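# Push an office chair through a self-closing door into a bay

## Task

Move the office chair through the door that closes by itself and leave it in the yellow taped bay in the far room, so that every one of its five wheels sits inside the tape and none rests on it. Let the door close fully before ending. Either robot or both may be used. When finished, release the chair and back the robots away. The chair must stay in the bay without any robot holding it there. A robot that topples or is left leaning means failure.

## Robot and tools

Robots: two identical Hello Robot Stretch 3 units, r1 and r2. Each has a two-wheel differential base with a small passive omni wheel at the back, a lift that slides up and down a mast, and a telescoping arm that reaches out to the robot's right side. The base cannot slide sideways; to bring the gripper forward you drive the base. Footprint is 0.33 m long by 0.34 m wide. Turning in place pivots about the point midway between the drive wheels, 0.05 m behind the front edge. With the arm pulled in and the wrist folded, a spin sweeps a 0.28 m radius circle; an unfolded level wrist reaches past that.

Frames: the base frame sits on the floor between the drive wheels, x forward, y left, z up. hand_pose is reported in this frame, located where closed fingertips meet; with all wrist joints at zero its x axis points up, y back along the arm toward the mast, z toward the robot's rear. Odometry frame is the base frame at scene start. Each robot reports in its own frames, so relative positions between robots come only from images, lidar_m, wrist_depth_mm and head_depth_mm.

execute_actions: argument actions is a list holding one action (or empty, which just reports state and images). The action is an object keyed by "r1" and/or "r2". Under each key: "base", "joints", optional "contact_limits". base holds exactly one command: {"translate_m": d}, a relative straight drive in metres from the current base position, forward positive, range -1 to 1; or {"rotate_rad": d}, a relative in-place turn in radians, counter-clockwise (left) positive, range -3.2 to 3.2. Base offsets count from the position in the latest state report. joints holds absolute targets by name: lift_m 0 to 1.1 (arm height); arm_m 0 to 0.52 (extension); wrist_yaw_rad -1.345 to 4.42 (0 along the arm, positive toward the front, 3.0 folded over the base); wrist_pitch_rad -1.57 to 0.451 (0 level, negative tips fingers down); wrist_roll_rad -2.911 to 2.911 (0 fingers side by side); gripper_m -0.089 to 0.179 (bigger is wider; real fingertip gap is 0.007 smaller near closed, 0.025 smaller wide open, zero below 0.007); head_pan_rad -3.953 to 1.73 (0 forward, positive left, -1.57 looks along the arm); head_tilt_rad -1.53 to 0.419 (negative looks down). contact_limits takes arm_m only: a motor_effort percentage 1 to 100 at which the arm motion halts (contact_stop); lower is gentler but too low halts immediately. All motions in one action start together. Anything omitted may keep pushing toward its previous target. Unknown keys or out-of-range values reject the whole call. cameras: list of r1_head_camera, r1_nav_camera, r1_wrist_camera, r2_head_camera, r2_nav_camera, r2_wrist_camera, or "all"; null/omitted gives all, [] none. No action runs beyond 15 s.

wait: seconds 0 to 10; commands nothing, returns state and images. zoom_image: camera plus region [x0, y0, x1, y1] in pixels from the top-left, at most 504 by 504, on that camera's latest full image. finished_scene: scene number; irreversible, reports success.

Result lines: base_status and joint_status tell how each commanded motion ended. done means wheels turned the commanded amount even if slipping. off_target means it stopped short and may still be pushing. After contact_stop, time_out or torque_fault the old target is dropped; arm and lift go slack after a contact_stop (a loaded slack lift can sink). on_its_own covers uncommanded parts; its held at value is a target, not a position. A stop in one call cancels the later calls in that reply. motor_effort is percent of max, positive toward higher values, bracket shows the noisy peak; readings carry fixed bias and noise. Wheel effort positive means pushing forward. lidar_m: 12 ranges in metres in 30-degree sectors, first straight ahead then counter-clockwise (4th left, 7th behind, 10th right), plane 0.17 m high, range 0.15 to 12 m, "-" for nothing; misses glass and thin legs, sees the other robot, own body blocks parts of sectors 5, 6, 9, 10. wrist_depth_mm (45 to 1000) and head_depth_mm (280 to 4000, image sideways) are 7x7 grids of median depth, read from top left. base_odometry comes from wheel counts; heading -3.142 to 3.142, left positive. turned_by_wheels and turned_by_imu give turn since last result. base_tilt in degrees, forward and right positive, with up to about 4 degrees fixed bias.

Speed: the base moves up to 0.30 m/s and 1.9 rad/s only when stowed (lift_m under 0.30, arm_m under 0.03, wrist_yaw_rad over 2.54); otherwise 0.10 m/s and 0.63 rad/s.

Gripper: to grasp command gripper_m below the object's width; to release, go 0.02 or more above the touch value. Readings do not confirm a grasp; an overstrained gripper weakens.

Cautions: robot-to-robot pressing ends the run as a failure; once bases touch, any further drive presses hard, and no line reports contact. Two robots given equal drives can differ by up to 2.5 cm per metre, which strains a shared load and may tip one. Fold or unfold the wrist only with lift_m 0.32 to 0.95, wrist_pitch_rad -0.4, roll near 0; once folded lift may drop to 0.25. With wrist_yaw_rad below -0.4 keep pitch at -0.5 or lower. Pushing with the gripper above about 0.45 m on something rigid, repeated pushes, or driving while attached to something fixed can tip the robot; snags while reversing are worst. If tilted, reverse the last move in small steps, free the gripper, and lower lift to about 0.2. Wrist servos shut off for 10 s after sustained strain. Avoid drops, slams and hard hits. The robot keeps holding its last command while you think.

Each tool is called as name(argument=value, ...), one argument or row to a line, values as JSON.

## Session

execute_actions(
  actions=[],
)

Scene clock: 0.00 s.
r1.base_odometry: x=+0.000 y=+0.000 heading=+0.000 (m, m, rad; r1's odometry frame)
r1.turned_by_wheels: +0.000 (rad since the last result)
r1.turned_by_imu: +0.000 (rad since the last result)
r1.base_tilt: forward=+0.1 right=+0.0 (deg)
r1.lidar_m: 2.70 4.16 1.63 2.40 3.40 1.65 0.83 0.67 0.67 0.73 1.14 2.47
r1.head_depth_mm: 1999 2557 2545 2525 2525 2505 2423 / 2019 2691 2742 2708 2715 2727 2472 / 2009 2869 2921 2938 2944 2937 2443 / 2018 3007 3158 3184 3186 3120 2488 / 2027 3035 3453 3475 3500 3463 2433 / 2035 3005 3887 3920 3835 3685 2445 / 2029 3010 - - - 3681 2456
r1.base_status: not commanded
r1.joint_positions: lift_m=+0.522 arm_m=+0.000 wrist_yaw_rad=+2.931 wrist_pitch_rad=-0.539 wrist_roll_rad=-0.008 gripper_m=+0.037 head_pan_rad=+0.018 head_tilt_rad=-0.020
r1.joint_status: not commanded
r1.motor_effort: left_wheel=+0 right_wheel=+1 lift_m=+22 arm_m=-1 wrist_yaw_rad=+0 wrist_pitch_rad=+5 wrist_roll_rad=+0 gripper_m=+0 head_pan_rad=+0 head_tilt_rad=+2 (%)
r1.hand_pose: x=+0.0221 y=+0.0577 z=+0.5084 quat_wxyz=(+0.259, +0.695, +0.117, +0.661) (m; r1's base frame)
r1.wrist_depth_mm: - - - - - - - / - - - - - - - / - - - - - - - / 944 - 954 946 962 967 989 / 803 787 835 813 835 826 851 / 695 701 - 715 729 722 732 / 616 626 - 630 628 637 640
r2.base_odometry: x=+0.000 y=+0.000 heading=+0.000 (m, m, rad; r2's odometry frame)
r2.turned_by_wheels: +0.000 (rad since the last result)
r2.turned_by_imu: +0.000 (rad since the last result)
r2.base_tilt: forward=+1.8 right=-1.1 (deg)
r2.lidar_m: 2.39 2.26 1.74 3.52 2.54 2.44 2.28 1.63 1.56 1.61 2.18 2.31
r2.head_depth_mm: 2028 2204 2193 2189 2172 2195 2178 / 2034 2283 2298 2295 2294 2288 2257 / 2059 2401 2402 2411 2409 2400 2325 / 2073 2536 2528 2503 2498 2514 2408 / 2065 2653 2651 2662 2642 2643 2398 / 2078 2777 2796 2802 2776 2773 2400 / 2090 2977 2942 2977 2901 2918 2205
r2.base_status: not commanded
r2.joint_positions: lift_m=+0.597 arm_m=+0.000 wrist_yaw_rad=+2.835 wrist_pitch_rad=-0.370 wrist_roll_rad=+0.013 gripper_m=+0.037 head_pan_rad=+0.005 head_tilt_rad=+0.007
r2.joint_status: not commanded
r2.motor_effort: left_wheel=+0 right_wheel=+0 lift_m=+27 arm_m=+0 wrist_yaw_rad=-1 wrist_pitch_rad=+6 wrist_roll_rad=+0 gripper_m=-1 head_pan_rad=+0 head_tilt_rad=+3 (%)
r2.hand_pose: x=+0.0483 y=+0.0745 z=+0.6208 quat_wxyz=(+0.235, +0.711, +0.021, +0.663) (m; r2's base frame)
r2.wrist_depth_mm: - - - - - - - / - - - - - - - / - - - - - - - / - - - - - - - / - - - - - - - / 882 - 956 918 936 950 922 / 759 - 766 781 758 786 799
pictures: r1_head_camera (sideways: a quarter turn clockwise sets it upright), r1_nav_camera (sideways: a quarter turn counterclockwise sets it upright), r1_wrist_camera, r2_head_camera (sideways: a quarter turn clockwise sets it upright), r2_nav_camera (sideways: a quarter turn counterclockwise sets it upright), r2_wrist_camera
Images, in order (width x height): r1_head_camera 896x504, r1_nav_camera 672x504, r1_wrist_camera 644x364, r2_head_camera 896x504, r2_nav_camera 672x504, r2_wrist_camera 644x364.

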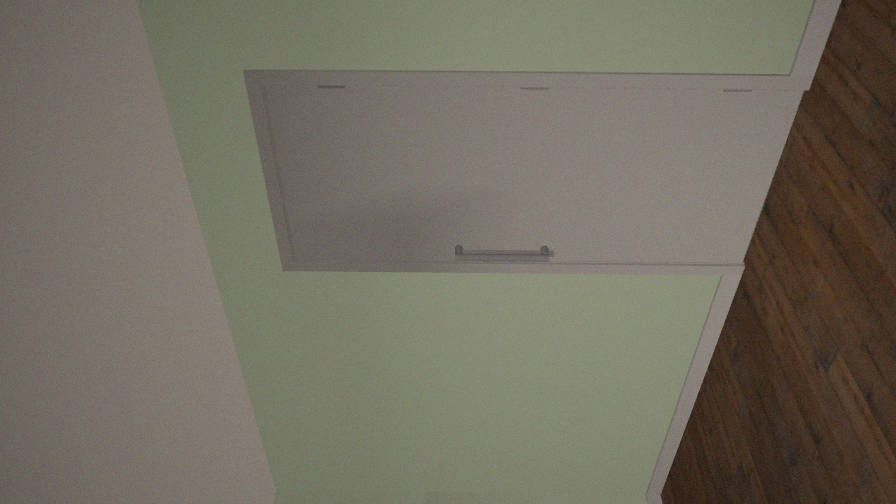

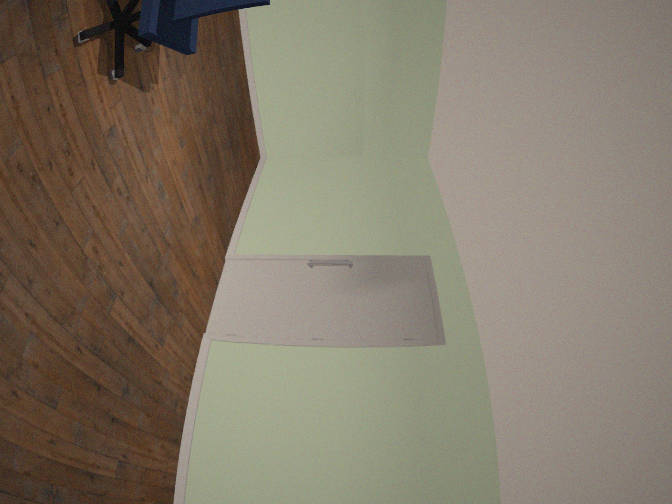

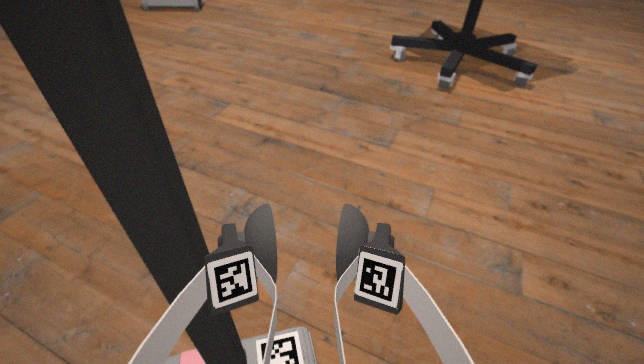

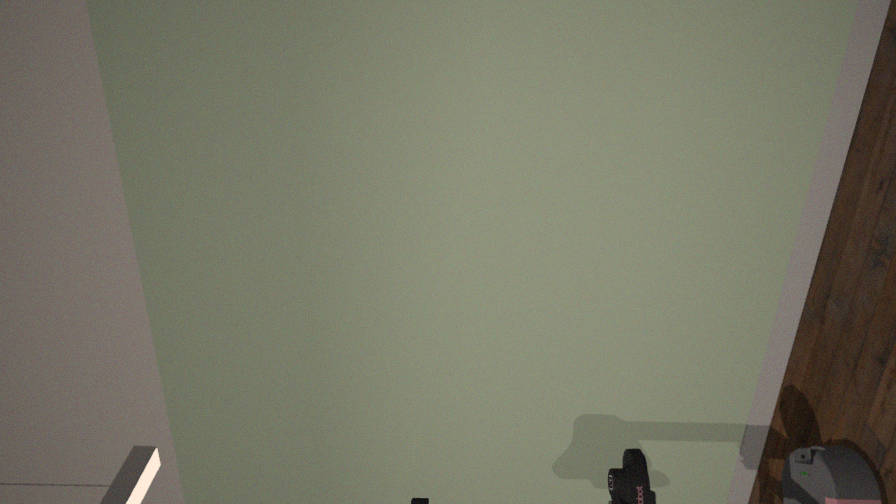

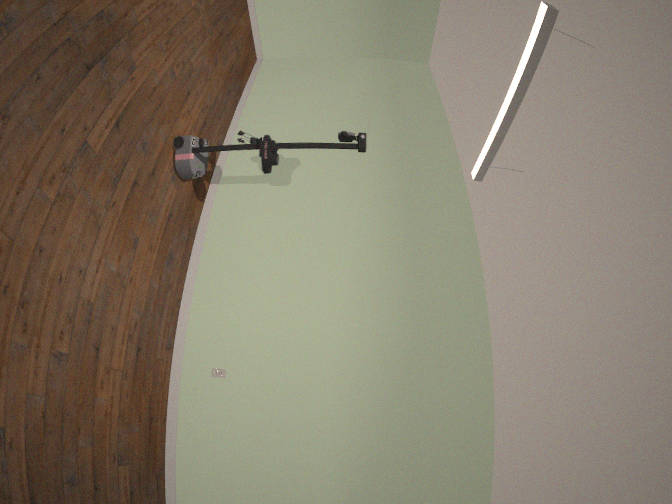

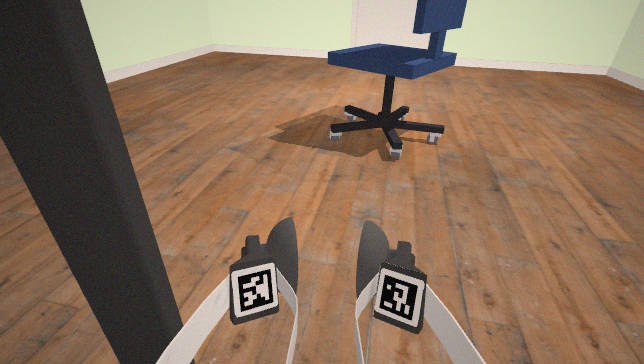

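execute_actions(
  actions=[
    {"r1":{"base":{"rotate_rad":0.22},"joints":{"lift_m":0.27,"wrist_pitch_rad":-0.4}},"r2":{"base":{"rotate_rad":1.57},"joints":{"lift_m":0.27,"head_tilt_rad":-0.5}}},
  ],
  cameras=[],
)

execute_actions(
  actions=[
    {"r1":{"base":{"translate_m":1}},"r2":{"base":{"translate_m":1}}},
  ],
  cameras=["r2_nav_camera"],
)

execute_actions(
  actions=[
    {"r1":{"base":{"translate_m":1}},"r2":{"base":{"translate_m":1}}},
  ],
  cameras=[],
)

execute_actions(
  actions=[
    {"r1":{"base":{"translate_m":0.45}},"r2":{"base":{"translate_m":1}}},
  ],
  cameras=[],
)

execute_actions(
  actions=[
    {"r1":{"base":{"rotate_rad":0.68},"joints":{"lift_m":0.85,"head_pan_rad":-1.57,"head_tilt_rad":-0.4}},"r2":{"base":{"rotate_rad":-0.436}}},
  ],
  cameras=[],
)

execute_actions(
  actions=[
    {"r1":{"joints":{"wrist_yaw_rad":0,"gripper_m":0.15}},"r2":{"base":{"translate_m":0.7}}},
  ],
)

Scene clock: 4.37 s.
r1.base_odometry: x=+0.000 y=+0.000 heading=+0.220 (m, m, rad; r1's odometry frame)
r1.turned_by_wheels: +0.220 (rad since the last result)
r1.turned_by_imu: +0.222 (rad since the last result)
r1.base_tilt: forward=+0.2 right=+0.0 (deg)
r1.lidar_m: 3.10 1.63 4.17 2.41 3.38 1.12 0.73 0.67 0.67 0.83 1.69 2.48
r1.head_depth_mm: 2006 2817 2920 2892 2886 2866 2466 / 1999 2968 3155 3185 3178 3167 2477 / 2020 3035 3551 3498 3565 3435 2446 / 2009 3017 - - - 3730 2458 / 2008 3006 - - - 3628 2452 / 2020 3001 - - - 3737 2429 / 2013 3027 - - - 3688 2425
r1.base_status: done
r1.joint_positions: lift_m=+0.270 arm_m=+0.000 wrist_yaw_rad=+2.931 wrist_pitch_rad=-0.420 wrist_roll_rad=-0.008 gripper_m=+0.037 head_pan_rad=+0.018 head_tilt_rad=-0.020
r1.joint_status: all done
r1.motor_effort: left_wheel=-4(9) right_wheel=+4(6) lift_m=+17(17) arm_m=-1(1) wrist_yaw_rad=+0(0) wrist_pitch_rad=+7(7) wrist_roll_rad=+0(0) gripper_m=+0(0) head_pan_rad=+0(0) head_tilt_rad=+1(1) (%)
r1.hand_pose: x=+0.0256 y=+0.0739 z=+0.2824 quat_wxyz=(+0.219, +0.700, +0.075, +0.675) (m; r1's base frame)
r1.wrist_depth_mm: - - - - - - - / - - - - - - - / 808 889 866 894 892 928 921 / 668 - 681 698 694 705 718 / 561 - 581 573 579 576 582 / 471 - - 480 493 486 493 / - - - 416 418 423 427
r2.base_odometry: x=+0.000 y=+0.000 heading=+1.570 (m, m, rad; r2's odometry frame)
r2.turned_by_wheels: +1.570 (rad since the last result)
r2.turned_by_imu: +1.549 (rad since the last result)
r2.base_tilt: forward=+1.8 right=-1.2 (deg)
r2.lidar_m: 3.51 2.53 2.43 2.26 1.63 1.57 1.62 2.18 2.31 2.39 2.28 1.74
r2.head_depth_mm: 3608 3909 - 2392 1977 1639 1375 / 3788 - - 2717 2034 1630 1357 / 3907 - - 2701 2040 1622 1360 / - - - 2679 2008 1620 1349 / 3896 - 3933 2636 1997 1609 1351 / 3391 3633 3603 2620 1993 1596 1336 / 2995 3225 3360 2598 1979 1599 1336
r2.base_status: done
r2.joint_positions: lift_m=+0.271 arm_m=+0.000 wrist_yaw_rad=+2.835 wrist_pitch_rad=-0.370 wrist_roll_rad=+0.013 gripper_m=+0.037 head_pan_rad=+0.005 head_tilt_rad=-0.494
r2.joint_status: all done
r2.motor_effort: left_wheel=-4(8) right_wheel=+4(7) lift_m=+9(22) arm_m=+0(0) wrist_yaw_rad=+0(0) wrist_pitch_rad=+6(6) wrist_roll_rad=+0(1) gripper_m=+0(0) head_pan_rad=+0(0) head_tilt_rad=-2(24) (%)
r2.hand_pose: x=+0.0483 y=+0.0745 z=+0.2943 quat_wxyz=(+0.235, +0.711, +0.021, +0.663) (m; r2's base frame)
r2.wrist_depth_mm: - - - - - - - / - - - - - - - / - - - - - - - / - 765 778 774 787 808 820 / 593 629 614 645 643 626 634 / 495 - 525 508 519 517 523 / 441 - - 434 420 437 442
pictures: none
No camera images: the call's "cameras" was empty. Leave "cameras" out to get every camera's image.

Scene clock: 9.37 s.
r1.base_odometry: x=+0.976 y=+0.218 heading=+0.220 (m, m, rad; r1's odometry frame)
r1.turned_by_wheels: +0.000 (rad since the last result)
r1.turned_by_imu: +0.001 (rad since the last result)
r1.base_tilt: forward=+0.1 right=+0.0 (deg)
r1.lidar_m: 2.29 3.33 1.05 1.06 3.98 2.44 1.59 1.45 1.47 1.82 1.84 1.85
r1.head_depth_mm: 2012 2162 2159 2144 2140 2144 2110 / 1991 2387 2354 2389 2347 2336 2285 / 2010 2632 2674 2683 2692 2621 2460 / 2012 2885 2993 3027 3023 2988 2475 / 2029 3002 3513 3512 3504 3316 2465 / 2015 3019 3570 3561 3573 3486 2432 / 2021 2996 3335 3271 3334 3350 2437
r1.base_status: done
r1.joint_positions: lift_m=+0.270 arm_m=+0.000 wrist_yaw_rad=+2.931 wrist_pitch_rad=-0.420 wrist_roll_rad=-0.008 gripper_m=+0.037 head_pan_rad=+0.018 head_tilt_rad=-0.020
r1.joint_status: not commanded
r1.motor_effort: left_wheel=-4(11) right_wheel=+3(8) lift_m=+17(17) arm_m=-1(0) wrist_yaw_rad=+0(1) wrist_pitch_rad=+7(7) wrist_roll_rad=+0(0) gripper_m=+0(0) head_pan_rad=+0(0) head_tilt_rad=+1(1) (%)
r1.hand_pose: x=+0.0256 y=+0.0740 z=+0.2826 quat_wxyz=(+0.219, +0.700, +0.075, +0.675) (m; r1's base frame)
r1.wrist_depth_mm: - - - - - - - / - - - - - - - / 811 888 872 877 904 917 931 / 674 - 689 703 698 706 717 / 553 - 584 566 580 574 578 / 472 - - 485 490 487 491 / - - - 416 418 422 425
r2.base_odometry: x=+0.001 y=+1.000 heading=+1.570 (m, m, rad; r2's odometry frame)
r2.turned_by_wheels: +0.000 (rad since the last result)
r2.turned_by_imu: +0.001 (rad since the last result)
r2.base_tilt: forward=+1.9 right=-1.1 (deg)
r2.lidar_m: 2.81 2.04 1.95 2.02 2.54 2.43 2.52 2.92 2.80 2.89 0.99 3.32
r2.head_depth_mm: 2871 3106 3314 2731 2047 1639 1367 / 2986 3168 3401 2713 2034 1631 1362 / 3142 3366 3570 2668 2022 1618 1354 / 3282 3510 3722 2678 2005 1612 1354 / 3126 3329 3469 2637 1985 1606 1350 / 2713 2886 3132 2638 1975 1595 1346 / 2414 2580 2710 2598 1963 1590 1342
r2.base_status: done
r2.joint_positions: lift_m=+0.271 arm_m=+0.000 wrist_yaw_rad=+2.835 wrist_pitch_rad=-0.371 wrist_roll_rad=+0.013 gripper_m=+0.037 head_pan_rad=+0.005 head_tilt_rad=-0.495
r2.joint_status: not commanded
r2.motor_effort: left_wheel=-4(9) right_wheel=+4(10) lift_m=+10(10) arm_m=+0(0) wrist_yaw_rad=+0(0) wrist_pitch_rad=+6(6) wrist_roll_rad=+0(0) gripper_m=+1(0) head_pan_rad=+0(0) head_tilt_rad=-1(2) (%)
r2.hand_pose: x=+0.0483 y=+0.0744 z=+0.2942 quat_wxyz=(+0.235, +0.711, +0.021, +0.663) (m; r2's base frame)
r2.wrist_depth_mm: - - - - - - - / - - - - - - - / - - - - - - - / - 765 769 784 789 803 817 / 602 623 609 637 636 622 634 / 503 - 523 513 524 517 518 / 438 - - 436 426 437 440
pictures: r2_nav_camera (sideways: a quarter turn counterclockwise sets it upright)
Images, in order (width x height): r2_nav_camera 672x504.

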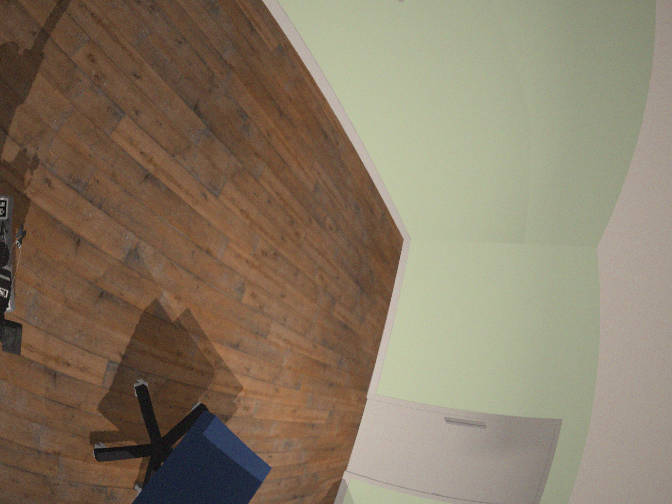

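Scene clock: 14.37 s.
r1.base_odometry: x=+1.952 y=+0.436 heading=+0.220 (m, m, rad; r1's odometry frame)
r1.turned_by_wheels: +0.000 (rad since the last result)
r1.turned_by_imu: +0.001 (rad since the last result)
r1.base_tilt: forward=+0.1 right=+0.1 (deg)
r1.lidar_m: 1.52 2.54 2.56 1.63 4.62 3.77 2.44 2.24 2.05 1.33 1.22 1.23
r1.head_depth_mm: 1414 1412 1414 1402 1395 1392 1386 / 1573 1565 1559 1556 1550 1559 1547 / 1761 1764 1745 1745 1729 1727 1726 / 1908 1999 1986 1986 1966 1959 1957 / 2022 2308 2312 2300 2286 2266 2236 / 2022 2664 2685 2688 2633 2622 2450 / 2020 2536 2512 2550 2534 2538 2436
r1.base_status: done
r1.joint_positions: lift_m=+0.270 arm_m=+0.000 wrist_yaw_rad=+2.931 wrist_pitch_rad=-0.420 wrist_roll_rad=-0.008 gripper_m=+0.037 head_pan_rad=+0.018 head_tilt_rad=-0.020
r1.joint_status: not commanded
r1.motor_effort: left_wheel=-4(11) right_wheel=+3(9) lift_m=+17(17) arm_m=-1(1) wrist_yaw_rad=-1(1) wrist_pitch_rad=+7(7) wrist_roll_rad=+0(0) gripper_m=+0(0) head_pan_rad=+0(0) head_tilt_rad=+1(1) (%)
r1.hand_pose: x=+0.0256 y=+0.0740 z=+0.2826 quat_wxyz=(+0.219, +0.700, +0.075, +0.675) (m; r1's base frame)
r1.wrist_depth_mm: - - - - - - - / - - - - - - - / 814 906 887 895 898 914 941 / 668 - 687 697 700 717 715 / 558 - 581 570 588 578 581 / 469 - - 489 492 485 488 / - - - 415 417 422 424
r2.base_odometry: x=+0.002 y=+2.000 heading=+1.569 (m, m, rad; r2's odometry frame)
r2.turned_by_wheels: +0.000 (rad since the last result)
r2.turned_by_imu: +0.001 (rad since the last result)
r2.base_tilt: forward=+1.8 right=-1.1 (deg)
r2.lidar_m: 2.12 1.53 1.47 1.52 2.05 3.29 3.40 3.40 0.95 3.38 1.51 2.49
r2.head_depth_mm: 2126 2263 2416 2575 2037 1644 1367 / 2220 2373 2544 2640 2040 1635 1359 / 2319 2480 2688 2662 2034 1627 1352 / 2414 2601 2818 2651 2005 1615 1350 / 2348 2530 2755 2624 2007 1608 1346 / 2049 2184 2348 2419 1986 1599 1340 / 1817 1919 2047 2189 1976 1600 1334
r2.base_status: done
r2.joint_positions: lift_m=+0.271 arm_m=+0.000 wrist_yaw_rad=+2.835 wrist_pitch_rad=-0.371 wrist_roll_rad=+0.013 gripper_m=+0.037 head_pan_rad=+0.005 head_tilt_rad=-0.495
r2.joint_status: not commanded
r2.motor_effort: left_wheel=-4(9) right_wheel=+4(10) lift_m=+10(10) arm_m=+0(0) wrist_yaw_rad=+0(0) wrist_pitch_rad=+6(6) wrist_roll_rad=+1(0) gripper_m=+0(2) head_pan_rad=+0(0) head_tilt_rad=-2(2) (%)
r2.hand_pose: x=+0.0483 y=+0.0744 z=+0.2942 quat_wxyz=(+0.235, +0.711, +0.021, +0.663) (m; r2's base frame)
r2.wrist_depth_mm: - - - - - - - / - - - - - - - / - - - - - - - / - 774 772 771 796 802 806 / 603 624 614 646 635 633 630 / 499 - 520 506 521 517 515 / 439 - - 434 423 441 443
pictures: none
No camera images: the call's "cameras" was empty. Leave "cameras" out to get every camera's image.

Scene clock: 19.37 s.
r1.base_odometry: x=+2.391 y=+0.534 heading=+0.219 (m, m, rad; r1's odometry frame)
r1.turned_by_wheels: +0.000 (rad since the last result)
r1.turned_by_imu: +0.000 (rad since the last result)
r1.base_tilt: forward=+0.1 right=+0.2 (deg)
r1.lidar_m: 1.18 2.18 1.35 2.73 4.90 1.55 2.84 2.59 1.58 1.03 0.94 0.95
r1.head_depth_mm: 1076 1081 1080 1078 1075 1071 1060 / 1200 1199 1197 1198 1191 1184 1180 / 1342 1350 1345 1325 1336 1327 1320 / 1536 1528 1524 1527 1520 1513 1499 / 1770 1772 1773 1755 1756 1740 1738 / 1973 2118 2113 2109 2066 2068 2074 / 2017 2149 2157 2171 2162 2220 2137
r1.base_status: done
r1.joint_positions: lift_m=+0.270 arm_m=+0.000 wrist_yaw_rad=+2.931 wrist_pitch_rad=-0.420 wrist_roll_rad=-0.008 gripper_m=+0.037 head_pan_rad=+0.018 head_tilt_rad=-0.020
r1.joint_status: not commanded
r1.motor_effort: left_wheel=-4(11) right_wheel=+3(8) lift_m=+17(17) arm_m=-1(0) wrist_yaw_rad=-1(0) wrist_pitch_rad=+7(7) wrist_roll_rad=+0(0) gripper_m=+0(0) head_pan_rad=+0(0) head_tilt_rad=+2(1) (%)
r1.hand_pose: x=+0.0256 y=+0.0740 z=+0.2826 quat_wxyz=(+0.219, +0.700, +0.075, +0.675) (m; r1's base frame)
r1.wrist_depth_mm: - - - - - - - / - - - - - - - / 811 905 888 886 917 907 937 / 668 - 683 700 698 704 730 / 554 - 583 564 586 580 583 / 472 - - 482 495 485 496 / - - - 417 418 420 422
r2.base_odometry: x=+0.004 y=+3.000 heading=+1.569 (m, m, rad; r2's odometry frame)
r2.turned_by_wheels: +0.000 (rad since the last result)
r2.turned_by_imu: +0.001 (rad since the last result)
r2.base_tilt: forward=+1.8 right=-1.1 (deg)
r2.lidar_m: 1.42 1.03 0.98 1.02 1.38 3.65 4.30 1.67 3.74 1.25 1.69 1.62
r2.head_depth_mm: 1367 1464 1571 1687 1833 1638 1370 / 1426 1531 1648 1777 1892 1629 1362 / 1492 1601 1733 1897 1950 1625 1355 / 1552 1681 1834 1998 2012 1610 1352 / 1555 1680 1825 2011 1978 1610 1347 / 1358 1461 1559 1685 1798 1604 1345 / 1209 1282 1359 1462 1564 1553 1330
r2.base_status: done
r2.joint_positions: lift_m=+0.271 arm_m=+0.000 wrist_yaw_rad=+2.835 wrist_pitch_rad=-0.371 wrist_roll_rad=+0.013 gripper_m=+0.037 head_pan_rad=+0.005 head_tilt_rad=-0.495
r2.joint_status: not commanded
r2.motor_effort: left_wheel=-4(11) right_wheel=+3(12) lift_m=+10(10) arm_m=+0(0) wrist_yaw_rad=+1(1) wrist_pitch_rad=+6(6) wrist_roll_rad=+0(1) gripper_m=+1(0) head_pan_rad=+0(0) head_tilt_rad=-2(1) (%)
r2.hand_pose: x=+0.0482 y=+0.0744 z=+0.2942 quat_wxyz=(+0.235, +0.711, +0.021, +0.663) (m; r2's base frame)
r2.wrist_depth_mm: - - - 944 885 839 783 / - - - - 942 900 852 / - - - - - 944 910 / - 772 779 785 794 802 828 / 596 623 620 633 639 630 636 / 500 - 519 511 526 518 520 / 440 - - 433 421 442 440
pictures: none
No camera images: the call's "cameras" was empty. Leave "cameras" out to get every camera's image.

Scene clock: 25.47 s.
r1.base_odometry: x=+2.391 y=+0.534 heading=+0.899 (m, m, rad; r1's odometry frame)
r1.turned_by_wheels: +0.680 (rad since the last result)
r1.turned_by_imu: +0.686 (rad since the last result)
r1.base_tilt: forward=+0.1 right=+0.0 (deg)
r1.lidar_m: 2.18 1.34 3.13 1.55 3.67 2.68 2.60 1.32 0.97 0.94 0.97 1.35
r1.head_depth_mm: 785 829 888 948 1020 1095 1196 / 784 833 889 945 1021 1108 1200 / 788 836 892 952 1020 1109 1212 / 794 837 897 962 1022 1112 1208 / 792 835 886 941 1033 1119 1214 / 794 839 884 953 1024 1107 1215 / 783 835 896 966 1039 1118 1224
r1.base_status: done
r1.joint_positions: lift_m=+0.850 arm_m=+0.000 wrist_yaw_rad=+2.931 wrist_pitch_rad=-0.419 wrist_roll_rad=-0.008 gripper_m=+0.037 head_pan_rad=-1.563 head_tilt_rad=-0.396
r1.joint_status: all done
r1.motor_effort: left_wheel=-4(15) right_wheel=+3(9) lift_m=+26(26) arm_m=+0(0) wrist_yaw_rad=+0(1) wrist_pitch_rad=+7(7) wrist_roll_rad=+0(0) gripper_m=+0(1) head_pan_rad=-4(41) head_tilt_rad=-2(26) (%)
r1.hand_pose: x=+0.0256 y=+0.0740 z=+0.8620 quat_wxyz=(+0.219, +0.700, +0.075, +0.675) (m; r1's base frame)
r1.wrist_depth_mm: - - - - - - - / - - - - - - - / - - - - - - - / - - - - - - - / - - - - - - - / - - - - - - - / - - - - - - -
r2.base_odometry: x=+0.004 y=+3.000 heading=+1.134 (m, m, rad; r2's odometry frame)
r2.turned_by_wheels: -0.436 (rad since the last result)
r2.turned_by_imu: -0.429 (rad since the last result)
r2.base_tilt: forward=+1.9 right=-1.2 (deg)
r2.lidar_m: 1.62 1.30 1.00 0.98 1.04 1.51 4.17 4.40 1.67 3.76 1.33 1.66
r2.head_depth_mm: 1358 1465 1603 1757 1914 1636 1368 / 1364 1480 1613 1771 1909 1628 1361 / 1370 1481 1617 1780 1915 1625 1353 / 1377 1492 1623 1786 1920 1611 1350 / 1376 1491 1633 1799 1922 1602 1347 / 1394 1510 1638 1809 1930 1602 1336 / 1399 1516 1649 1814 1919 1594 1336
r2.base_status: done
r2.joint_positions: lift_m=+0.271 arm_m=+0.000 wrist_yaw_rad=+2.835 wrist_pitch_rad=-0.371 wrist_roll_rad=+0.013 gripper_m=+0.037 head_pan_rad=+0.005 head_tilt_rad=-0.495
r2.joint_status: not commanded
r2.motor_effort: left_wheel=+4(10) right_wheel=-2(8) lift_m=+10(10) arm_m=+0(0) wrist_yaw_rad=+0(1) wrist_pitch_rad=+6(6) wrist_roll_rad=+0(0) gripper_m=-1(1) head_pan_rad=+0(0) head_tilt_rad=-1(2) (%)
r2.hand_pose: x=+0.0482 y=+0.0744 z=+0.2942 quat_wxyz=(+0.235, +0.711, +0.021, +0.663) (m; r2's base frame)
r2.wrist_depth_mm: - 840 888 944 - - - / - 913 955 - - - - / - 984 - - - - - / - 785 784 786 800 803 814 / 601 613 620 642 642 634 631 / 495 - 520 507 525 515 524 / 441 - - 433 426 439 441
pictures: none
No camera images: the call's "cameras" was empty. Leave "cameras" out to get every camera's image.

Scene clock: 29.60 s.
r1.base_odometry: x=+2.391 y=+0.534 heading=+0.899 (m, m, rad; r1's odometry frame)
r1.turned_by_wheels: +0.000 (rad since the last result)
r1.turned_by_imu: +0.000 (rad since the last result)
r1.base_tilt: forward=+0.1 right=+0.1 (deg)
r1.lidar_m: 1.21 2.26 3.15 1.55 3.66 2.68 2.59 1.32 0.98 0.94 0.97 1.35
r1.head_depth_mm: 785 834 887 946 1017 1097 1203 / 788 835 887 947 1017 1108 1208 / 785 836 891 952 1026 1106 1204 / 789 839 896 957 1029 1110 1211 / 792 833 885 937 1034 1116 1214 / 794 837 891 959 1021 1113 1215 / 785 839 892 966 1033 1124 1225
r1.base_status: not commanded
r1.joint_positions: lift_m=+0.850 arm_m=+0.000 wrist_yaw_rad=+0.002 wrist_pitch_rad=-0.419 wrist_roll_rad=-0.008 gripper_m=+0.150 head_pan_rad=-1.563 head_tilt_rad=-0.396
r1.joint_status: all done
r1.motor_effort: left_wheel=-4(4) right_wheel=+3(3) lift_m=+26(26) arm_m=-1(1) wrist_yaw_rad=-2(3) wrist_pitch_rad=+7(7) wrist_roll_rad=+0(0) gripper_m=+1(88) head_pan_rad=-3(3) head_tilt_rad=-3(2) (%)
r1.hand_pose: x=-0.0210 y=-0.3695 z=+0.8620 quat_wxyz=(+0.695, +0.149, -0.688, -0.146) (m; r1's base frame)
r1.wrist_depth_mm: 625 626 641 631 640 641 645 / 690 684 687 692 691 700 701 / 760 764 762 772 777 773 782 / 839 835 849 876 869 873 881 / 939 931 953 971 999 972 988 / - - - - - - - / 990 - - - - - -
r2.base_odometry: x=+0.300 y=+3.634 heading=+1.134 (m, m, rad; r2's odometry frame)
r2.turned_by_wheels: +0.000 (rad since the last result)
r2.turned_by_imu: +0.001 (rad since the last result)
r2.base_tilt: forward=+1.8 right=-1.0 (deg)
r2.lidar_m: 0.92 0.98 0.95 0.93 0.99 1.43 4.84 2.14 3.89 1.20 1.22 0.94
r2.head_depth_mm: 757 820 894 979 1082 1214 1326 / 762 822 896 982 1091 1223 1329 / 763 825 899 988 1093 1220 1328 / 767 832 904 992 1103 1235 1330 / 771 835 910 1000 1105 1247 1343 / 775 838 912 1009 1117 1259 1344 / 778 841 918 1012 1123 1268 1334
r2.base_status: done
r2.joint_positions: lift_m=+0.271 arm_m=+0.000 wrist_yaw_rad=+2.835 wrist_pitch_rad=-0.371 wrist_roll_rad=+0.013 gripper_m=+0.037 head_pan_rad=+0.005 head_tilt_rad=-0.495
r2.joint_status: not commanded
r2.motor_effort: left_wheel=+4(14) right_wheel=-3(6) lift_m=+10(10) arm_m=+0(0) wrist_yaw_rad=+0(0) wrist_pitch_rad=+6(6) wrist_roll_rad=+1(1) gripper_m=-1(1) head_pan_rad=+0(0) head_tilt_rad=-2(1) (%)
r2.hand_pose: x=+0.0482 y=+0.0744 z=+0.2942 quat_wxyz=(+0.236, +0.711, +0.021, +0.663) (m; r2's base frame)
r2.wrist_depth_mm: - 803 833 889 945 - 852 / - 859 915 978 - - 852 / - 913 958 - - - 855 / - 769 772 795 783 802 792 / 604 628 616 642 639 632 637 / 501 - 518 509 523 514 519 / 440 - - 432 423 439 441
pictures: r1_head_camera (sideways: a quarter turn clockwise sets it upright), r1_nav_camera (sideways: a quarter turn counterclockwise sets it upright), r1_wrist_camera, r2_head_camera (sideways: a quarter turn clockwise sets it upright), r2_nav_camera (sideways: a quarter turn counterclockwise sets it upright), r2_wrist_camera
Images, in order (width x height): r1_head_camera 896x504, r1_nav_camera 672x504, r1_wrist_camera 644x364, r2_head_camera 896x504, r2_nav_camera 672x504, r2_wrist_camera 644x364.

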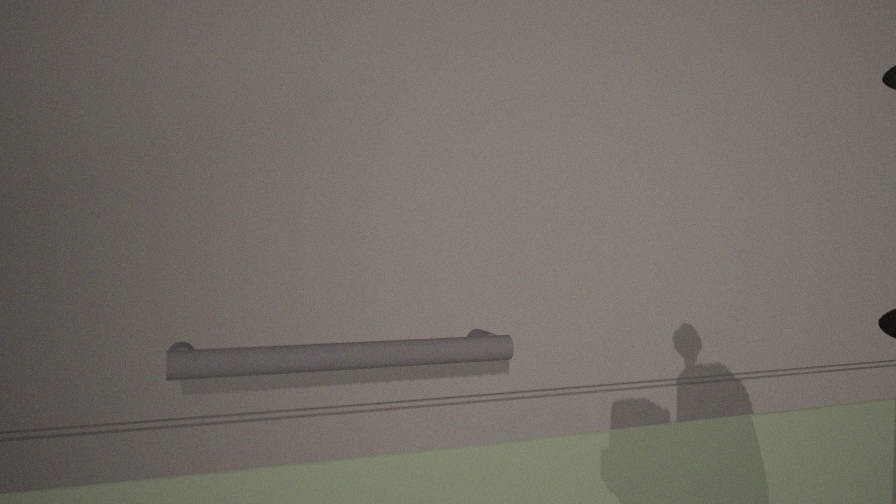

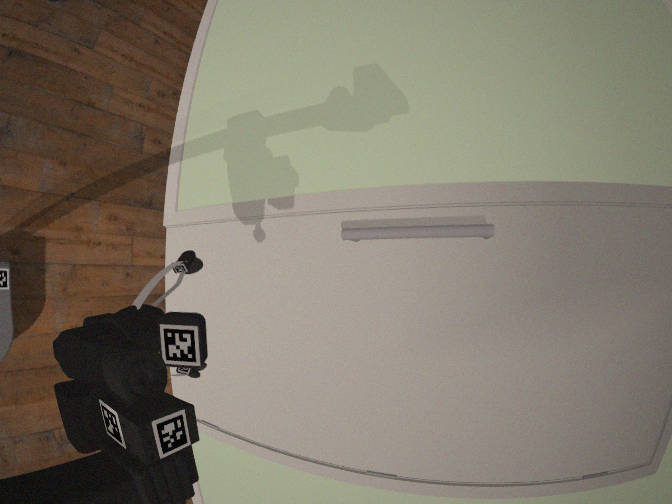

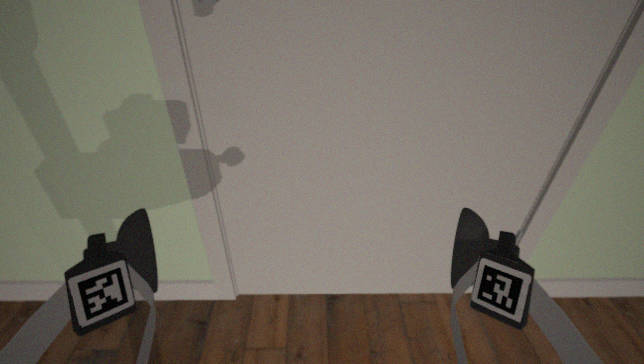

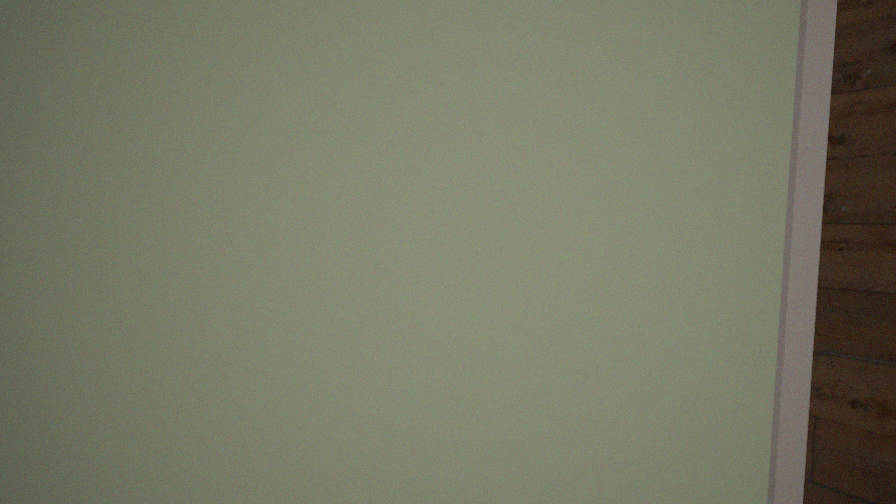

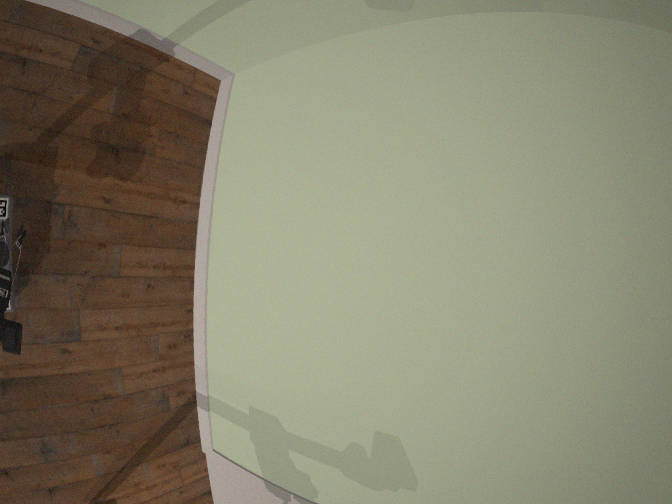

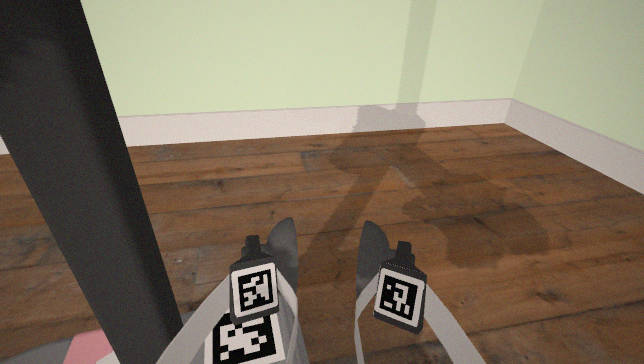

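execute_actions(
  actions=[
    {"r1":{"base":{"translate_m":0.18},"joints":{"wrist_pitch_rad":0,"arm_m":0.35}},"r2":{"base":{"translate_m":0.68}}},
  ],
  cameras=["r1_wrist_camera"],
)

execute_actions(
  actions=[
    {"r1":{"joints":{"arm_m":0.49}},"r2":{"base":{"rotate_rad":-1.65}}},
  ],
  cameras=["r1_wrist_camera","r1_head_camera","r2_head_camera"],
)

Scene clock: 33.80 s.
r1.base_odometry: x=+2.503 y=+0.675 heading=+0.899 (m, m, rad; r1's odometry frame)
r1.turned_by_wheels: +0.000 (rad since the last result)
r1.turned_by_imu: -0.001 (rad since the last result)
r1.base_tilt: forward=+0.1 right=+0.0 (deg)
r1.lidar_m: 2.00 2.09 2.87 4.88 1.59 2.87 2.77 1.32 0.97 0.93 0.98 1.28
r1.head_depth_mm: 786 833 884 948 1005 - 1216 / 787 838 889 950 - 1113 1196 / 786 826 874 946 - 1138 1215 / 794 837 898 957 1034 1114 1214 / 786 836 893 954 1030 1111 1214 / 791 845 897 963 1038 1121 1220 / 797 847 900 963 1034 1120 1227
r1.base_status: done
r1.joint_positions: lift_m=+0.850 arm_m=+0.350 wrist_yaw_rad=+0.001 wrist_pitch_rad=-0.022 wrist_roll_rad=-0.008 gripper_m=+0.150 head_pan_rad=-1.563 head_tilt_rad=-0.396
r1.joint_status: all done
r1.motor_effort: left_wheel=-4(6) right_wheel=+3(6) lift_m=+26(27) arm_m=+3(4) wrist_yaw_rad=+1(2) wrist_pitch_rad=+8(10) wrist_roll_rad=+0(0) gripper_m=+0(1) head_pan_rad=-3(4) head_tilt_rad=-2(2) (%)
r1.hand_pose: x=-0.0212 y=-0.7503 z=+0.9586 quat_wxyz=(+0.710, +0.009, -0.704, -0.008) (m; r1's base frame)
r1.wrist_depth_mm: 312 312 307 316 324 325 327 / 323 324 319 329 334 337 340 / 335 336 329 339 347 350 351 / 345 350 341 351 359 363 367 / 359 360 352 365 374 374 380 / 372 381 371 384 388 - 398 / 391 393 389 400 406 410 415
r2.base_odometry: x=+0.588 y=+4.250 heading=+1.134 (m, m, rad; r2's odometry frame)
r2.turned_by_wheels: +0.000 (rad since the last result)
r2.turned_by_imu: +0.001 (rad since the last result)
r2.base_tilt: forward=+1.7 right=-1.1 (deg)
r2.lidar_m: 0.25 0.26 0.38 0.88 0.94 1.36 4.81 2.70 1.27 0.75 0.33 0.25
r2.head_depth_mm: - - - - - - 307 / - - - - - 284 310 / - - - - - 287 312 / - - - - - 286 315 / - - - - - 288 317 / - - - - - 290 320 / - - - - - 290 322
r2.base_status: done
r2.joint_positions: lift_m=+0.271 arm_m=+0.000 wrist_yaw_rad=+2.835 wrist_pitch_rad=-0.371 wrist_roll_rad=+0.013 gripper_m=+0.037 head_pan_rad=+0.005 head_tilt_rad=-0.495
r2.joint_status: not commanded
r2.motor_effort: left_wheel=+4(12) right_wheel=-3(6) lift_m=+10(10) arm_m=+0(0) wrist_yaw_rad=+0(1) wrist_pitch_rad=+6(6) wrist_roll_rad=+0(0) gripper_m=+0(0) head_pan_rad=+0(0) head_tilt_rad=-1(3) (%)
r2.hand_pose: x=+0.0482 y=+0.0744 z=+0.2942 quat_wxyz=(+0.236, +0.711, +0.021, +0.663) (m; r2's base frame)
r2.wrist_depth_mm: - 756 816 834 452 291 216 / - 825 853 888 466 297 220 / - 873 917 934 477 304 222 / - 769 781 783 489 310 226 / 600 623 618 641 464 316 228 / 493 - 529 514 418 320 232 / 436 - - 436 425 323 234
pictures: r1_wrist_camera
Images, in order (width x height): r1_wrist_camera 644x364.

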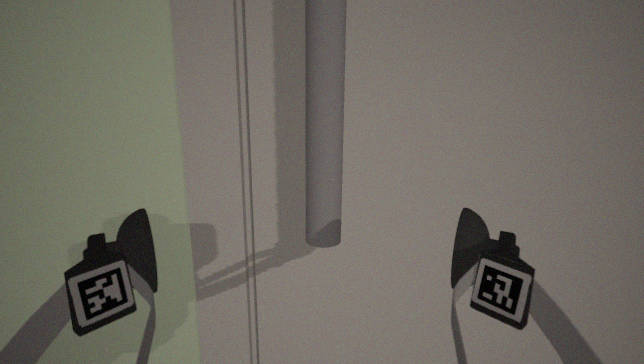

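Scene clock: 36.10 s.
r1.base_odometry: x=+2.503 y=+0.675 heading=+0.899 (m, m, rad; r1's odometry frame)
r1.turned_by_wheels: +0.000 (rad since the last result)
r1.turned_by_imu: +0.000 (rad since the last result)
r1.base_tilt: forward=+0.0 right=+0.1 (deg)
r1.lidar_m: 2.00 2.08 2.87 4.89 1.59 2.87 2.77 1.33 0.98 0.93 0.98 1.28
r1.head_depth_mm: 786 832 888 951 1009 - 1215 / 787 838 891 942 - 1107 1201 / 788 826 871 928 1052 1106 1212 / 790 838 896 946 1030 1107 1203 / 789 837 890 951 1033 1112 1211 / 794 842 902 965 1034 1114 1219 / 795 845 897 967 1040 1125 1223
r1.base_status: not commanded
r1.joint_positions: lift_m=+0.850 arm_m=+0.490 wrist_yaw_rad=+0.001 wrist_pitch_rad=-0.022 wrist_roll_rad=-0.008 gripper_m=+0.150 head_pan_rad=-1.563 head_tilt_rad=-0.396
r1.joint_status: all done
r1.motor_effort: left_wheel=-4(4) right_wheel=+3(3) lift_m=+26(27) arm_m=+4(3) wrist_yaw_rad=+0(1) wrist_pitch_rad=+8(8) wrist_roll_rad=+0(0) gripper_m=+0(0) head_pan_rad=-3(4) head_tilt_rad=-2(1) (%)
r1.hand_pose: x=-0.0212 y=-0.8903 z=+0.9586 quat_wxyz=(+0.710, +0.009, -0.704, -0.008) (m; r1's base frame)
r1.wrist_depth_mm: 182 174 188 116 190 193 194 / 189 180 194 121 198 200 201 / 197 187 201 125 205 207 210 / 205 193 208 130 212 216 217 / 211 200 216 135 221 223 226 / 219 210 225 141 230 - 235 / 233 218 234 147 241 244 245
r2.base_odometry: x=+0.588 y=+4.250 heading=-0.516 (m, m, rad; r2's odometry frame)
r2.turned_by_wheels: -1.650 (rad since the last result)
r2.turned_by_imu: -1.624 (rad since the last result)
r2.base_tilt: forward=+1.8 right=-1.1 (deg)
r2.lidar_m: 0.98 0.35 0.26 0.25 0.25 0.35 0.88 0.91 1.24 3.32 5.51 1.27
r2.head_depth_mm: 3367 3540 3832 2721 2043 1528 1370 / 3354 3562 3808 2717 2038 1636 1360 / 3395 3524 3788 2647 2030 1627 1361 / 3314 3522 3262 2669 2027 1614 1347 / 3236 3470 3131 2577 1996 1599 1346 / 1523 1544 1273 1621 1656 1513 1305 / 924 907 968 979 992 1007 1019
r2.base_status: done
r2.joint_positions: lift_m=+0.271 arm_m=+0.000 wrist_yaw_rad=+2.835 wrist_pitch_rad=-0.371 wrist_roll_rad=+0.013 gripper_m=+0.037 head_pan_rad=+0.005 head_tilt_rad=-0.495
r2.joint_status: not commanded
r2.motor_effort: left_wheel=+4(16) right_wheel=-3(9) lift_m=+10(10) arm_m=+0(0) wrist_yaw_rad=+0(0) wrist_pitch_rad=+6(6) wrist_roll_rad=+0(1) gripper_m=+0(1) head_pan_rad=+0(0) head_tilt_rad=-1(1) (%)
r2.hand_pose: x=+0.0482 y=+0.0744 z=+0.2942 quat_wxyz=(+0.236, +0.711, +0.021, +0.663) (m; r2's base frame)
r2.wrist_depth_mm: - 236 253 273 294 322 353 / - 254 271 293 321 352 389 / - 274 296 319 352 388 442 / - 296 319 351 389 438 500 / 294 324 349 391 436 487 554 / 320 - 371 424 480 506 517 / 339 - - 435 423 439 439
pictures: r1_head_camera (sideways: a quarter turn clockwise sets it upright), r1_wrist_camera, r2_head_camera (sideways: a quarter turn clockwise sets it upright)
Images, in order (width x height): r1_head_camera 896x504, r1_wrist_camera 644x364, r2_head_camera 896x504.

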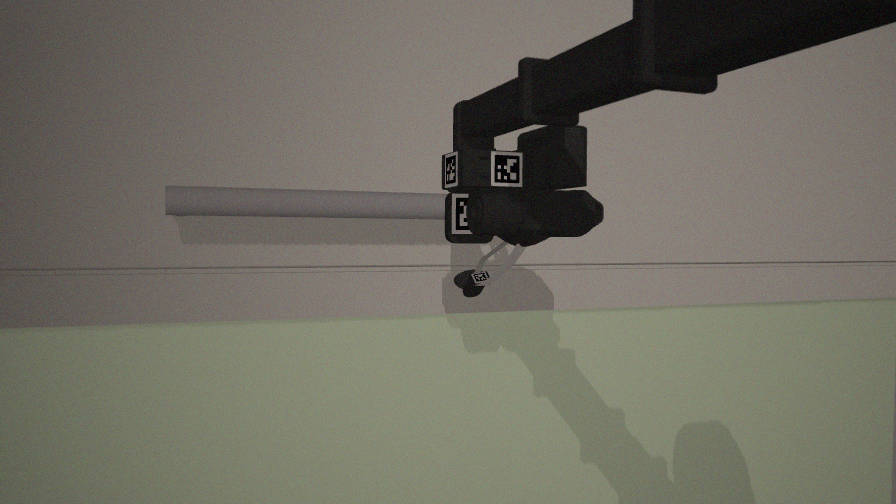

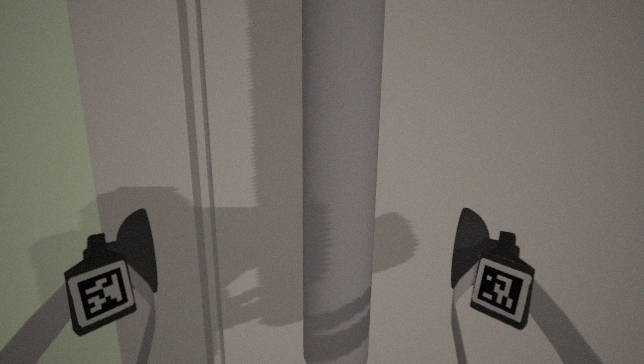

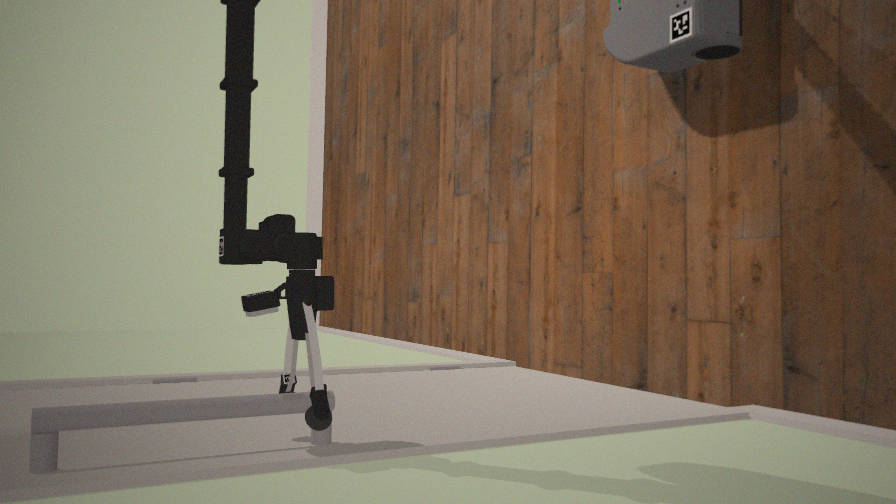

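At the bar's bottom; raise a bit.

execute_actions(
  actions=[
    {"r1":{"base":{"translate_m":-0.015},"joints":{"arm_m":0.5,"lift_m":0.91}},"r2":{"base":{"translate_m":0.6}}},
  ],
  cameras=[],
)

execute_actions(
  actions=[
    {"r1":{"joints":{"gripper_m":-0.03}}},
  ],
  cameras=["r2_head_camera"],
)

execute_actions(
  actions=[
    {"r1":{"base":{"translate_m":-0.02},"joints":{"arm_m":0.3}}},
  ],
  cameras=["r2_head_camera"],
)

Scene clock: 39.83 s.
r1.base_odometry: x=+2.494 y=+0.663 heading=+0.899 (m, m, rad; r1's odometry frame)
r1.turned_by_wheels: +0.000 (rad since the last result)
r1.turned_by_imu: -0.001 (rad since the last result)
r1.base_tilt: forward=+0.1 right=+0.0 (deg)
r1.lidar_m: 2.02 2.10 2.90 1.59 1.58 2.85 2.76 1.33 0.98 0.93 0.83 1.35
r1.head_depth_mm: 782 834 887 936 - 1117 1198 / 788 840 889 - 1022 1104 1207 / 788 830 879 - 1032 1112 1200 / 790 838 890 970 1028 1108 1213 / 784 832 890 951 1023 1109 1214 / 792 846 897 959 1037 1115 1218 / 796 844 905 960 1038 1123 1226
r1.base_status: done
r1.joint_positions: lift_m=+0.910 arm_m=+0.500 wrist_yaw_rad=+0.001 wrist_pitch_rad=-0.022 wrist_roll_rad=-0.008 gripper_m=+0.150 head_pan_rad=-1.563 head_tilt_rad=-0.396
r1.joint_status: all done
r1.motor_effort: left_wheel=-3(9) right_wheel=+3(6) lift_m=+26(27) arm_m=+4(5) wrist_yaw_rad=+0(2) wrist_pitch_rad=+8(8) wrist_roll_rad=+0(0) gripper_m=+0(0) head_pan_rad=-3(3) head_tilt_rad=-2(2) (%)
r1.hand_pose: x=-0.0212 y=-0.9003 z=+1.0186 quat_wxyz=(+0.710, +0.009, -0.704, -0.008) (m; r1's base frame)
r1.wrist_depth_mm: 164 167 178 106 182 184 184 / 169 172 184 110 188 190 191 / 176 178 191 114 195 197 199 / 184 184 198 118 202 203 205 / 199 191 205 123 211 212 214 / 208 201 214 128 219 - 223 / 219 207 224 134 228 232 233
r2.base_odometry: x=+1.110 y=+3.954 heading=-0.516 (m, m, rad; r2's odometry frame)
r2.turned_by_wheels: +0.000 (rad since the last result)
r2.turned_by_imu: +0.001 (rad since the last result)
r2.base_tilt: forward=+1.7 right=-1.1 (deg)
r2.lidar_m: 1.00 0.36 0.26 0.25 0.26 0.35 0.95 1.53 2.09 5.51 0.83 3.40
r2.head_depth_mm: 2837 3034 3224 2741 2055 1639 1364 / 2826 3056 3224 2691 2032 1633 1363 / 2821 3059 590 2443 2014 1620 1359 / 2829 3042 597 542 2011 1618 1355 / 2779 3017 3208 541 2004 1603 1340 / 1532 1565 1584 585 1596 1516 1340 / 958 971 982 855 1005 1019 1029
r2.base_status: done
r2.joint_positions: lift_m=+0.271 arm_m=+0.000 wrist_yaw_rad=+2.835 wrist_pitch_rad=-0.371 wrist_roll_rad=+0.013 gripper_m=+0.037 head_pan_rad=+0.005 head_tilt_rad=-0.495
r2.joint_status: not commanded
r2.motor_effort: left_wheel=+4(13) right_wheel=-3(6) lift_m=+10(10) arm_m=-1(0) wrist_yaw_rad=+0(0) wrist_pitch_rad=+6(6) wrist_roll_rad=+0(1) gripper_m=-1(0) head_pan_rad=+0(1) head_tilt_rad=-1(1) (%)
r2.hand_pose: x=+0.0482 y=+0.0744 z=+0.2942 quat_wxyz=(+0.236, +0.711, +0.021, +0.663) (m; r2's base frame)
r2.wrist_depth_mm: - 240 257 275 298 325 350 / - 259 277 299 324 358 385 / - 278 298 325 357 395 445 / - 300 325 361 398 438 508 / 298 332 351 394 443 486 588 / 323 - 375 425 480 515 517 / 342 - - 433 421 439 442
pictures: none
No camera images: the call's "cameras" was empty. Leave "cameras" out to get every camera's image.

Scene clock: 42.13 s.
r1.base_odometry: x=+2.494 y=+0.663 heading=+0.899 (m, m, rad; r1's odometry frame)
r1.turned_by_wheels: +0.000 (rad since the last result)
r1.turned_by_imu: +0.000 (rad since the last result)
r1.base_tilt: forward=+0.1 right=+0.1 (deg)
r1.lidar_m: 2.01 2.10 2.89 1.59 1.58 2.85 2.76 1.32 0.97 0.93 0.83 1.35
r1.head_depth_mm: 782 831 881 940 - 1114 1198 / 787 832 888 - 1020 1107 1203 / 785 825 882 - 1021 1105 1206 / 787 838 884 954 1026 1112 1207 / 781 835 889 951 1026 1108 1211 / 792 843 901 962 1032 1117 1216 / 794 847 900 960 1038 1124 1225
r1.base_status: not commanded
r1.joint_positions: lift_m=+0.910 arm_m=+0.500 wrist_yaw_rad=+0.002 wrist_pitch_rad=-0.021 wrist_roll_rad=-0.008 gripper_m=-0.029 head_pan_rad=-1.563 head_tilt_rad=-0.396
r1.joint_status: all done
r1.motor_effort: left_wheel=-1(3) right_wheel=+1(3) lift_m=+26(26) arm_m=+0(3) wrist_yaw_rad=-2(2) wrist_pitch_rad=+8(8) wrist_roll_rad=+0(0) gripper_m=-22(99) head_pan_rad=-3(3) head_tilt_rad=-2(2) (%)
r1.hand_pose: x=-0.0211 y=-0.9006 z=+1.0189 quat_wxyz=(+0.710, +0.008, -0.704, -0.007) (m; r1's base frame)
r1.wrist_depth_mm: 163 166 175 103 178 181 182 / 169 172 181 106 185 186 188 / 175 177 187 110 192 194 196 / 184 184 194 115 199 201 203 / 199 190 200 119 206 209 211 / 208 197 - 123 215 217 220 / 218 204 220 129 224 227 230
r2.base_odometry: x=+1.110 y=+3.954 heading=-0.516 (m, m, rad; r2's odometry frame)
r2.turned_by_wheels: +0.000 (rad since the last result)
r2.turned_by_imu: +0.000 (rad since the last result)
r2.base_tilt: forward=+2.0 right=-1.0 (deg)
r2.lidar_m: 0.99 0.36 0.26 0.25 0.26 0.35 0.96 1.53 2.10 5.50 0.83 3.39
r2.head_depth_mm: 2814 3066 3204 2751 2053 1642 1368 / 2800 3069 3214 2702 2047 1640 1362 / 2812 3066 589 2459 2019 1626 1360 / 2800 3039 575 541 2001 1613 1344 / 2768 3012 3226 539 1995 1603 1345 / 1535 1555 1586 586 1604 1505 1341 / 957 965 976 852 999 1010 1025
r2.base_status: not commanded
r2.joint_positions: lift_m=+0.271 arm_m=+0.000 wrist_yaw_rad=+2.835 wrist_pitch_rad=-0.371 wrist_roll_rad=+0.013 gripper_m=+0.037 head_pan_rad=+0.005 head_tilt_rad=-0.495
r2.joint_status: not commanded
r2.motor_effort: left_wheel=+4(4) right_wheel=-3(4) lift_m=+9(10) arm_m=+0(0) wrist_yaw_rad=-1(0) wrist_pitch_rad=+6(6) wrist_roll_rad=+1(1) gripper_m=-1(0) head_pan_rad=+0(0) head_tilt_rad=+0(1) (%)
r2.hand_pose: x=+0.0482 y=+0.0744 z=+0.2942 quat_wxyz=(+0.236, +0.711, +0.021, +0.663) (m; r2's base frame)
r2.wrist_depth_mm: - 239 257 276 298 324 349 / - 257 275 298 325 354 388 / - 277 296 325 355 394 435 / - 303 323 356 392 436 500 / 296 332 349 399 444 488 584 / 323 - 377 427 480 513 519 / 342 - - 433 420 437 444
pictures: r2_head_camera (sideways: a quarter turn clockwise sets it upright)
Images, in order (width x height): r2_head_camera 896x504.

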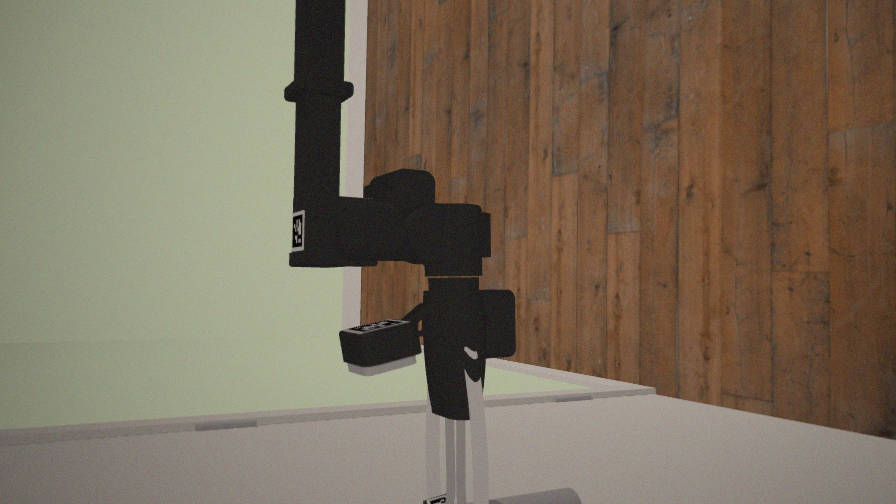

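Scene clock: 44.83 s.
r1.base_odometry: x=+2.481 y=+0.647 heading=+0.898 (m, m, rad; r1's odometry frame)
r1.turned_by_wheels: -0.001 (rad since the last result)
r1.turned_by_imu: -0.002 (rad since the last result)
r1.base_tilt: forward=+0.0 right=+0.1 (deg)
r1.lidar_m: 2.04 2.11 2.92 1.58 1.58 2.83 2.74 1.33 0.82 0.72 0.84 1.35
r1.head_depth_mm: 643 686 731 783 - 921 1020 / 627 667 713 759 - 911 988 / 613 634 683 690 - 886 951 / 601 637 680 723 780 852 926 / 774 828 891 946 1019 1098 1210 / 793 844 897 962 1034 1123 1216 / 795 845 901 965 1040 1121 1225
r1.base_status: done
r1.joint_positions: lift_m=+0.910 arm_m=+0.301 wrist_yaw_rad=-0.040 wrist_pitch_rad=-0.023 wrist_roll_rad=-0.008 gripper_m=-0.026 head_pan_rad=-1.563 head_tilt_rad=-0.396
r1.joint_status: all done
r1.on_its_own: left_wheel is at rest, and its effort (-21) is outside its rest range (-18 to +18); right_wheel is at rest, and its effort (+22) is outside its rest range (-18 to +18); wrist_yaw_rad is at rest, and its effort (+34) is outside its rest range (-12 to +12)
r1.motor_effort: left_wheel=-21(25) right_wheel=+22(21) lift_m=+26(26) arm_m=-8(11) wrist_yaw_rad=+34(33) wrist_pitch_rad=+8(8) wrist_roll_rad=+0(0) gripper_m=-26(27) head_pan_rad=-3(3) head_tilt_rad=-2(2) (%)
r1.hand_pose: x=-0.0317 y=-0.7011 z=+1.0185 quat_wxyz=(+0.710, -0.006, -0.704, -0.023) (m; r1's base frame)
r1.wrist_depth_mm: 344 156 165 103 199 221 249 / 353 163 171 107 208 232 262 / 369 169 177 111 216 242 276 / 380 385 183 116 225 253 292 / 393 395 188 120 239 266 309 / 410 412 191 124 253 282 326 / 426 431 206 131 254 301 349
r2.base_odometry: x=+1.110 y=+3.954 heading=-0.516 (m, m, rad; r2's odometry frame)
r2.turned_by_wheels: +0.000 (rad since the last result)
r2.turned_by_imu: +0.000 (rad since the last result)
r2.base_tilt: forward=+1.8 right=-1.0 (deg)
r2.lidar_m: 0.49 0.36 0.26 0.25 0.26 0.35 0.96 1.53 2.09 5.50 0.84 3.38
r2.head_depth_mm: 2829 3077 3237 579 2055 1645 1367 / 2822 3053 3263 573 2032 1632 1363 / 2819 3052 3298 2355 2024 1629 1354 / 466 505 554 613 1936 1616 1350 / 445 2978 3251 573 626 1531 1285 / 386 423 468 578 798 1211 1276 / 1079 1190 1315 1484 1835 1594 1333
r2.base_status: not commanded
r2.joint_positions: lift_m=+0.271 arm_m=+0.000 wrist_yaw_rad=+2.835 wrist_pitch_rad=-0.371 wrist_roll_rad=+0.013 gripper_m=+0.037 head_pan_rad=+0.005 head_tilt_rad=-0.495
r2.joint_status: not commanded
r2.motor_effort: left_wheel=+4(4) right_wheel=-3(4) lift_m=+10(10) arm_m=+0(0) wrist_yaw_rad=+0(0) wrist_pitch_rad=+6(6) wrist_roll_rad=+0(0) gripper_m=+0(1) head_pan_rad=+0(0) head_tilt_rad=-1(2) (%)
r2.hand_pose: x=+0.0482 y=+0.0744 z=+0.2942 quat_wxyz=(+0.236, +0.711, +0.021, +0.663) (m; r2's base frame)
r2.wrist_depth_mm: - 240 256 278 299 325 345 / - 257 275 301 324 357 386 / - 276 296 325 356 395 985 / - 302 324 357 392 439 801 / 298 331 352 395 440 491 631 / 326 - 375 428 485 510 517 / 343 - - 431 421 439 444
pictures: r2_head_camera (sideways: a quarter turn clockwise sets it upright)
Images, in order (width x height): r2_head_camera 896x504.

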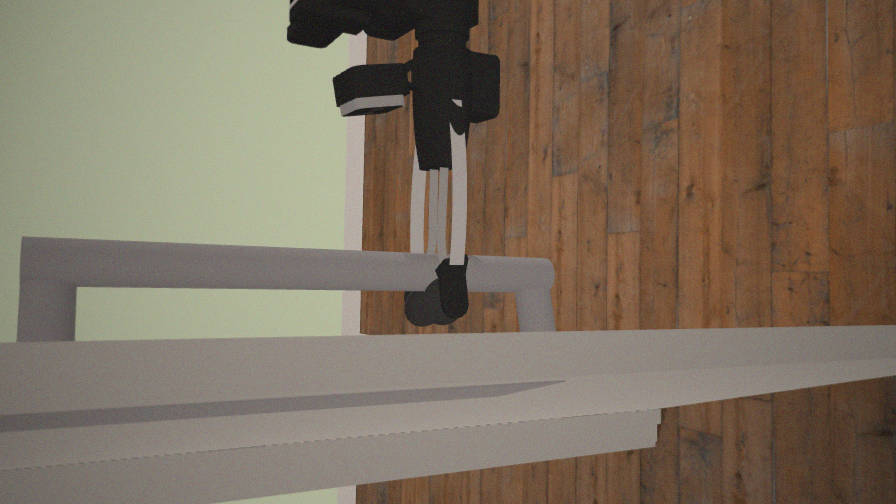

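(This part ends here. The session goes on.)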